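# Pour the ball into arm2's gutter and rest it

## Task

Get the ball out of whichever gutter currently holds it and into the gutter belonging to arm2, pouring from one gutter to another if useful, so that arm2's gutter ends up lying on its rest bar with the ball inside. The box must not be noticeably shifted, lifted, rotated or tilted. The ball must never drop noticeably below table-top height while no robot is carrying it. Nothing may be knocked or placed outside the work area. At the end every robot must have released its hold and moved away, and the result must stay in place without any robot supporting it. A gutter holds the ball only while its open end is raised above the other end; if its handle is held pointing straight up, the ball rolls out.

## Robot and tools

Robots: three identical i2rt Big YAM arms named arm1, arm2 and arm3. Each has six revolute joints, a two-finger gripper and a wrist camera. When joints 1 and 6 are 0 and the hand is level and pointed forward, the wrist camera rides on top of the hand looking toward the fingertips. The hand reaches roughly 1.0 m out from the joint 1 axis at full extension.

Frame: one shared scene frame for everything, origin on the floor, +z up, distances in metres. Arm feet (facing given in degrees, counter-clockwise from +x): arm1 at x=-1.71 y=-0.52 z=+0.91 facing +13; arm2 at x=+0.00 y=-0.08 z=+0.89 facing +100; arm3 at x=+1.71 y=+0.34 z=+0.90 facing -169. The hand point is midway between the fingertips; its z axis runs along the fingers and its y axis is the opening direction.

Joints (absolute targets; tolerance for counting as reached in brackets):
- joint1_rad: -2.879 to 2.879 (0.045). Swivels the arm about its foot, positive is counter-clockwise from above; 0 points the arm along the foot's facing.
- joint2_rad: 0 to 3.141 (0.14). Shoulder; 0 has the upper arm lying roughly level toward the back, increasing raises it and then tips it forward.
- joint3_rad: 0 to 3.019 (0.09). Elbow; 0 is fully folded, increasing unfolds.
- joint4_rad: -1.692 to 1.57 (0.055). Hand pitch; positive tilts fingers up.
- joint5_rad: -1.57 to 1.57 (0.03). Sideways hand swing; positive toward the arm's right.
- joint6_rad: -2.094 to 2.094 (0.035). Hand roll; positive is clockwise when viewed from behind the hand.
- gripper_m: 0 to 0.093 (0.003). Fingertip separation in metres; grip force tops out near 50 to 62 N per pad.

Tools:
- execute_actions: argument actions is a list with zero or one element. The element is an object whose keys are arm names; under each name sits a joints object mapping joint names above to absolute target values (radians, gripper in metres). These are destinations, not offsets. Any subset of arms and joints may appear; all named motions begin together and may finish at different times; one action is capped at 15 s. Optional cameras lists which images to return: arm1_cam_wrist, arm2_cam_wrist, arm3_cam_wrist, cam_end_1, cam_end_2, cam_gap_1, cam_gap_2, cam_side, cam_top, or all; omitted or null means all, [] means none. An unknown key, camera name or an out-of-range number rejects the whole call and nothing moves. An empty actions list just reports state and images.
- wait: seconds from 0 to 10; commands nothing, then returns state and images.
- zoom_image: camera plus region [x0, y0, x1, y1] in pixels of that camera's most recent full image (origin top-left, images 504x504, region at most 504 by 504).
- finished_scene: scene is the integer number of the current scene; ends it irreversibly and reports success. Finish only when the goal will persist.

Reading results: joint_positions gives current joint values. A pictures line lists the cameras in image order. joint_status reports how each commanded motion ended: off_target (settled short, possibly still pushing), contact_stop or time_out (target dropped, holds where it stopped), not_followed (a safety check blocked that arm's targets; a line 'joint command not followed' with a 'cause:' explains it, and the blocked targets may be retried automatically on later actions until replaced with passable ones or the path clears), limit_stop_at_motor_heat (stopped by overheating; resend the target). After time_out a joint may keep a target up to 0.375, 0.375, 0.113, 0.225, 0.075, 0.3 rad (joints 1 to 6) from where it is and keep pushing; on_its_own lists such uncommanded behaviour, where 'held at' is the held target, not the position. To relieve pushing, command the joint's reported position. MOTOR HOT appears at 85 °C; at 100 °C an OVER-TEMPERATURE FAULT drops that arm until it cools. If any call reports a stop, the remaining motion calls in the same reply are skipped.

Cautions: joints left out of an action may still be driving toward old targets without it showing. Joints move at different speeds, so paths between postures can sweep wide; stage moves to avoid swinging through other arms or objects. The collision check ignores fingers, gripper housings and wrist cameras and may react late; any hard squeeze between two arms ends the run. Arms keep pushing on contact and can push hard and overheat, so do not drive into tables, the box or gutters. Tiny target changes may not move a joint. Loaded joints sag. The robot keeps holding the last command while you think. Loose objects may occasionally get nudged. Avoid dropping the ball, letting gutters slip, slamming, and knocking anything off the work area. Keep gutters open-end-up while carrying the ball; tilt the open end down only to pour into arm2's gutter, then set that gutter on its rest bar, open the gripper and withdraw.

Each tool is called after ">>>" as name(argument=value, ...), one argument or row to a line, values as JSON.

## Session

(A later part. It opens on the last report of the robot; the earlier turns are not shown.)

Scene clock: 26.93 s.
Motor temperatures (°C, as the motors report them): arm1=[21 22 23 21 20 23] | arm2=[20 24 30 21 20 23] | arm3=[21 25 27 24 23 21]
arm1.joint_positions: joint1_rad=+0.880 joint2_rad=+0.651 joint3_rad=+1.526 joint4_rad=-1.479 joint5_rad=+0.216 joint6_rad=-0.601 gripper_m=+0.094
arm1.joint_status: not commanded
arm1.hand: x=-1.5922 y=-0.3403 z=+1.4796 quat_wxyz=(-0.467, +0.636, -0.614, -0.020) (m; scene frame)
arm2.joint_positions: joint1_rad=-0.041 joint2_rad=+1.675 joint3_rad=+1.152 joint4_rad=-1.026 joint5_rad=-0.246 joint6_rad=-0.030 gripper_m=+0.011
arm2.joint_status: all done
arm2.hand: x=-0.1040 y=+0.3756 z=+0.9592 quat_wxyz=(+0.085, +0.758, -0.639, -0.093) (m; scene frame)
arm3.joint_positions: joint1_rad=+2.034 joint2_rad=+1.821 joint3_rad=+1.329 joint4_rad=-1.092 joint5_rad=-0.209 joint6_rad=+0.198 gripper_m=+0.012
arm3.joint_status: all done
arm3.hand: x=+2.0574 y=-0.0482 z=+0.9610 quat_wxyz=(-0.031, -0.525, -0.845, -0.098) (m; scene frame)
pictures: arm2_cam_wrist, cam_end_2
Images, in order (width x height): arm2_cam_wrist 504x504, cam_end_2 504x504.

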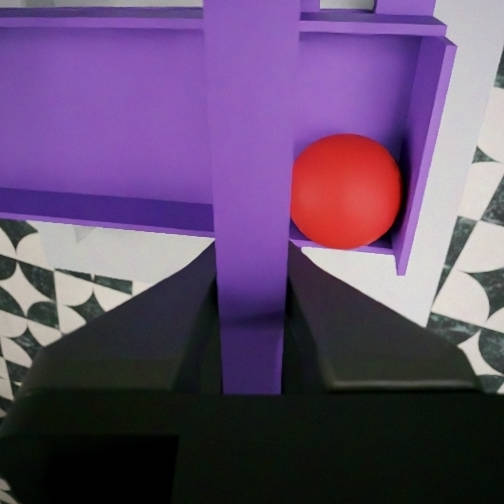

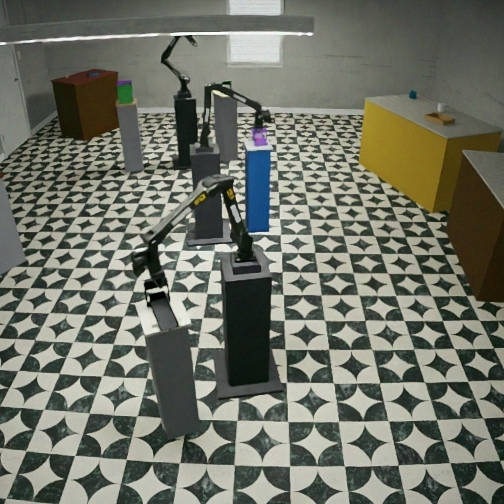

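>>> execute_actions(
  actions=[
    {"arm2":{"joints":{"joint3_rad":1.138,"joint5_rad":-0.225}},"arm3":{"joints":{"gripper_m":0.06}}},
  ],
  cameras=[],
)

>>> execute_actions(
  actions=[
    {"arm2":{"joints":{"gripper_m":0.06}}},
  ],
  cameras=[],
)

>>> execute_actions(
  actions=[
    {"arm2":{"joints":{"joint2_rad":1.25}},"arm3":{"joints":{"joint2_rad":1.4}}},
  ],
  cameras=["arm2_cam_wrist","cam_end_2"],
)

Scene clock: 28.17 s.
Motor temperatures (°C, as the motors report them): arm1=[21 22 23 21 20 23] | arm2=[20 24 30 21 20 23] | arm3=[21 25 27 24 23 21]
arm1.joint_positions: joint1_rad=+0.880 joint2_rad=+0.651 joint3_rad=+1.526 joint4_rad=-1.479 joint5_rad=+0.216 joint6_rad=-0.601 gripper_m=+0.094
arm1.joint_status: not commanded
arm1.hand: x=-1.5922 y=-0.3403 z=+1.4796 quat_wxyz=(-0.467, +0.636, -0.614, -0.020) (m; scene frame)
arm2.joint_positions: joint1_rad=-0.041 joint2_rad=+1.675 joint3_rad=+1.127 joint4_rad=-1.026 joint5_rad=-0.222 joint6_rad=-0.030 gripper_m=+0.011
arm2.joint_status: all done
arm2.hand: x=-0.0987 y=+0.3653 z=+0.9499 quat_wxyz=(+0.085, +0.759, -0.641, -0.076) (m; scene frame)
arm3.joint_positions: joint1_rad=+2.034 joint2_rad=+1.820 joint3_rad=+1.329 joint4_rad=-1.092 joint5_rad=-0.209 joint6_rad=+0.198 gripper_m=+0.060
arm3.joint_status: all done
arm3.hand: x=+2.0574 y=-0.0483 z=+0.9612 quat_wxyz=(-0.031, -0.525, -0.845, -0.098) (m; scene frame)
pictures: none
No camera images: the call's "cameras" was empty. Leave "cameras" out to get every camera's image.

Scene clock: 28.80 s.
Motor temperatures (°C, as the motors report them): arm1=[21 22 23 21 20 23] | arm2=[20 24 30 21 20 23] | arm3=[21 25 27 24 23 21]
arm1.joint_positions: joint1_rad=+0.880 joint2_rad=+0.651 joint3_rad=+1.526 joint4_rad=-1.479 joint5_rad=+0.216 joint6_rad=-0.601 gripper_m=+0.094
arm1.joint_status: not commanded
arm1.hand: x=-1.5922 y=-0.3403 z=+1.4796 quat_wxyz=(-0.467, +0.636, -0.614, -0.020) (m; scene frame)
arm2.joint_positions: joint1_rad=-0.041 joint2_rad=+1.675 joint3_rad=+1.127 joint4_rad=-1.026 joint5_rad=-0.223 joint6_rad=-0.030 gripper_m=+0.060
arm2.joint_status: all done
arm2.hand: x=-0.0987 y=+0.3653 z=+0.9499 quat_wxyz=(+0.085, +0.759, -0.641, -0.076) (m; scene frame)
arm3.joint_positions: joint1_rad=+2.034 joint2_rad=+1.820 joint3_rad=+1.329 joint4_rad=-1.092 joint5_rad=-0.209 joint6_rad=+0.198 gripper_m=+0.060
arm3.joint_status: not commanded
arm3.hand: x=+2.0574 y=-0.0483 z=+0.9612 quat_wxyz=(-0.031, -0.525, -0.845, -0.098) (m; scene frame)
pictures: none
No camera images: the call's "cameras" was empty. Leave "cameras" out to get every camera's image.

Scene clock: 30.17 s.
Motor temperatures (°C, as the motors report them): arm1=[21 22 23 21 20 23] | arm2=[20 24 30 21 20 23] | arm3=[21 25 27 24 23 21]
arm1.joint_positions: joint1_rad=+0.880 joint2_rad=+0.651 joint3_rad=+1.526 joint4_rad=-1.479 joint5_rad=+0.216 joint6_rad=-0.601 gripper_m=+0.094
arm1.joint_status: not commanded
arm1.hand: x=-1.5922 y=-0.3403 z=+1.4796 quat_wxyz=(-0.467, +0.636, -0.614, -0.020) (m; scene frame)
arm2.joint_positions: joint1_rad=-0.041 joint2_rad=+1.245 joint3_rad=+1.127 joint4_rad=-1.026 joint5_rad=-0.224 joint6_rad=-0.030 gripper_m=+0.060
arm2.joint_status: all done
arm2.hand: x=-0.0963 y=+0.3553 z=+1.1366 quat_wxyz=(-0.058, +0.756, -0.609, -0.233) (m; scene frame)
arm3.joint_positions: joint1_rad=+2.034 joint2_rad=+1.404 joint3_rad=+1.329 joint4_rad=-1.092 joint5_rad=-0.209 joint6_rad=+0.198 gripper_m=+0.060
arm3.joint_status: all done
arm3.hand: x=+2.0496 y=-0.0375 z=+1.1666 quat_wxyz=(-0.223, -0.496, -0.839, -0.024) (m; scene frame)
pictures: arm2_cam_wrist, cam_end_2
Images, in order (width x height): arm2_cam_wrist 504x504, cam_end_2 504x504.

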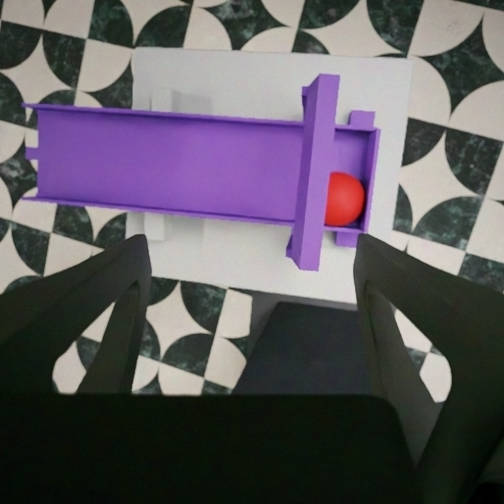

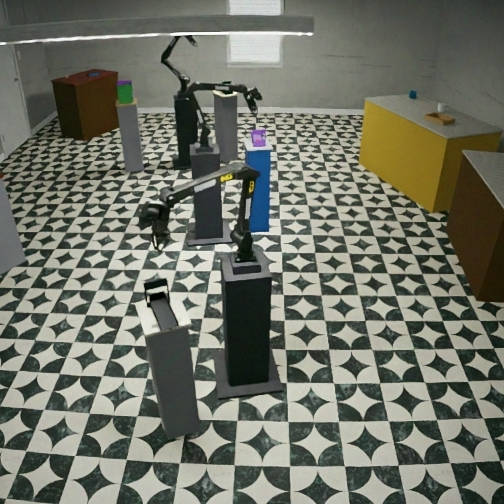

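>>> finished_scene(
  scene=2,
)

The scene is finished: the task was done.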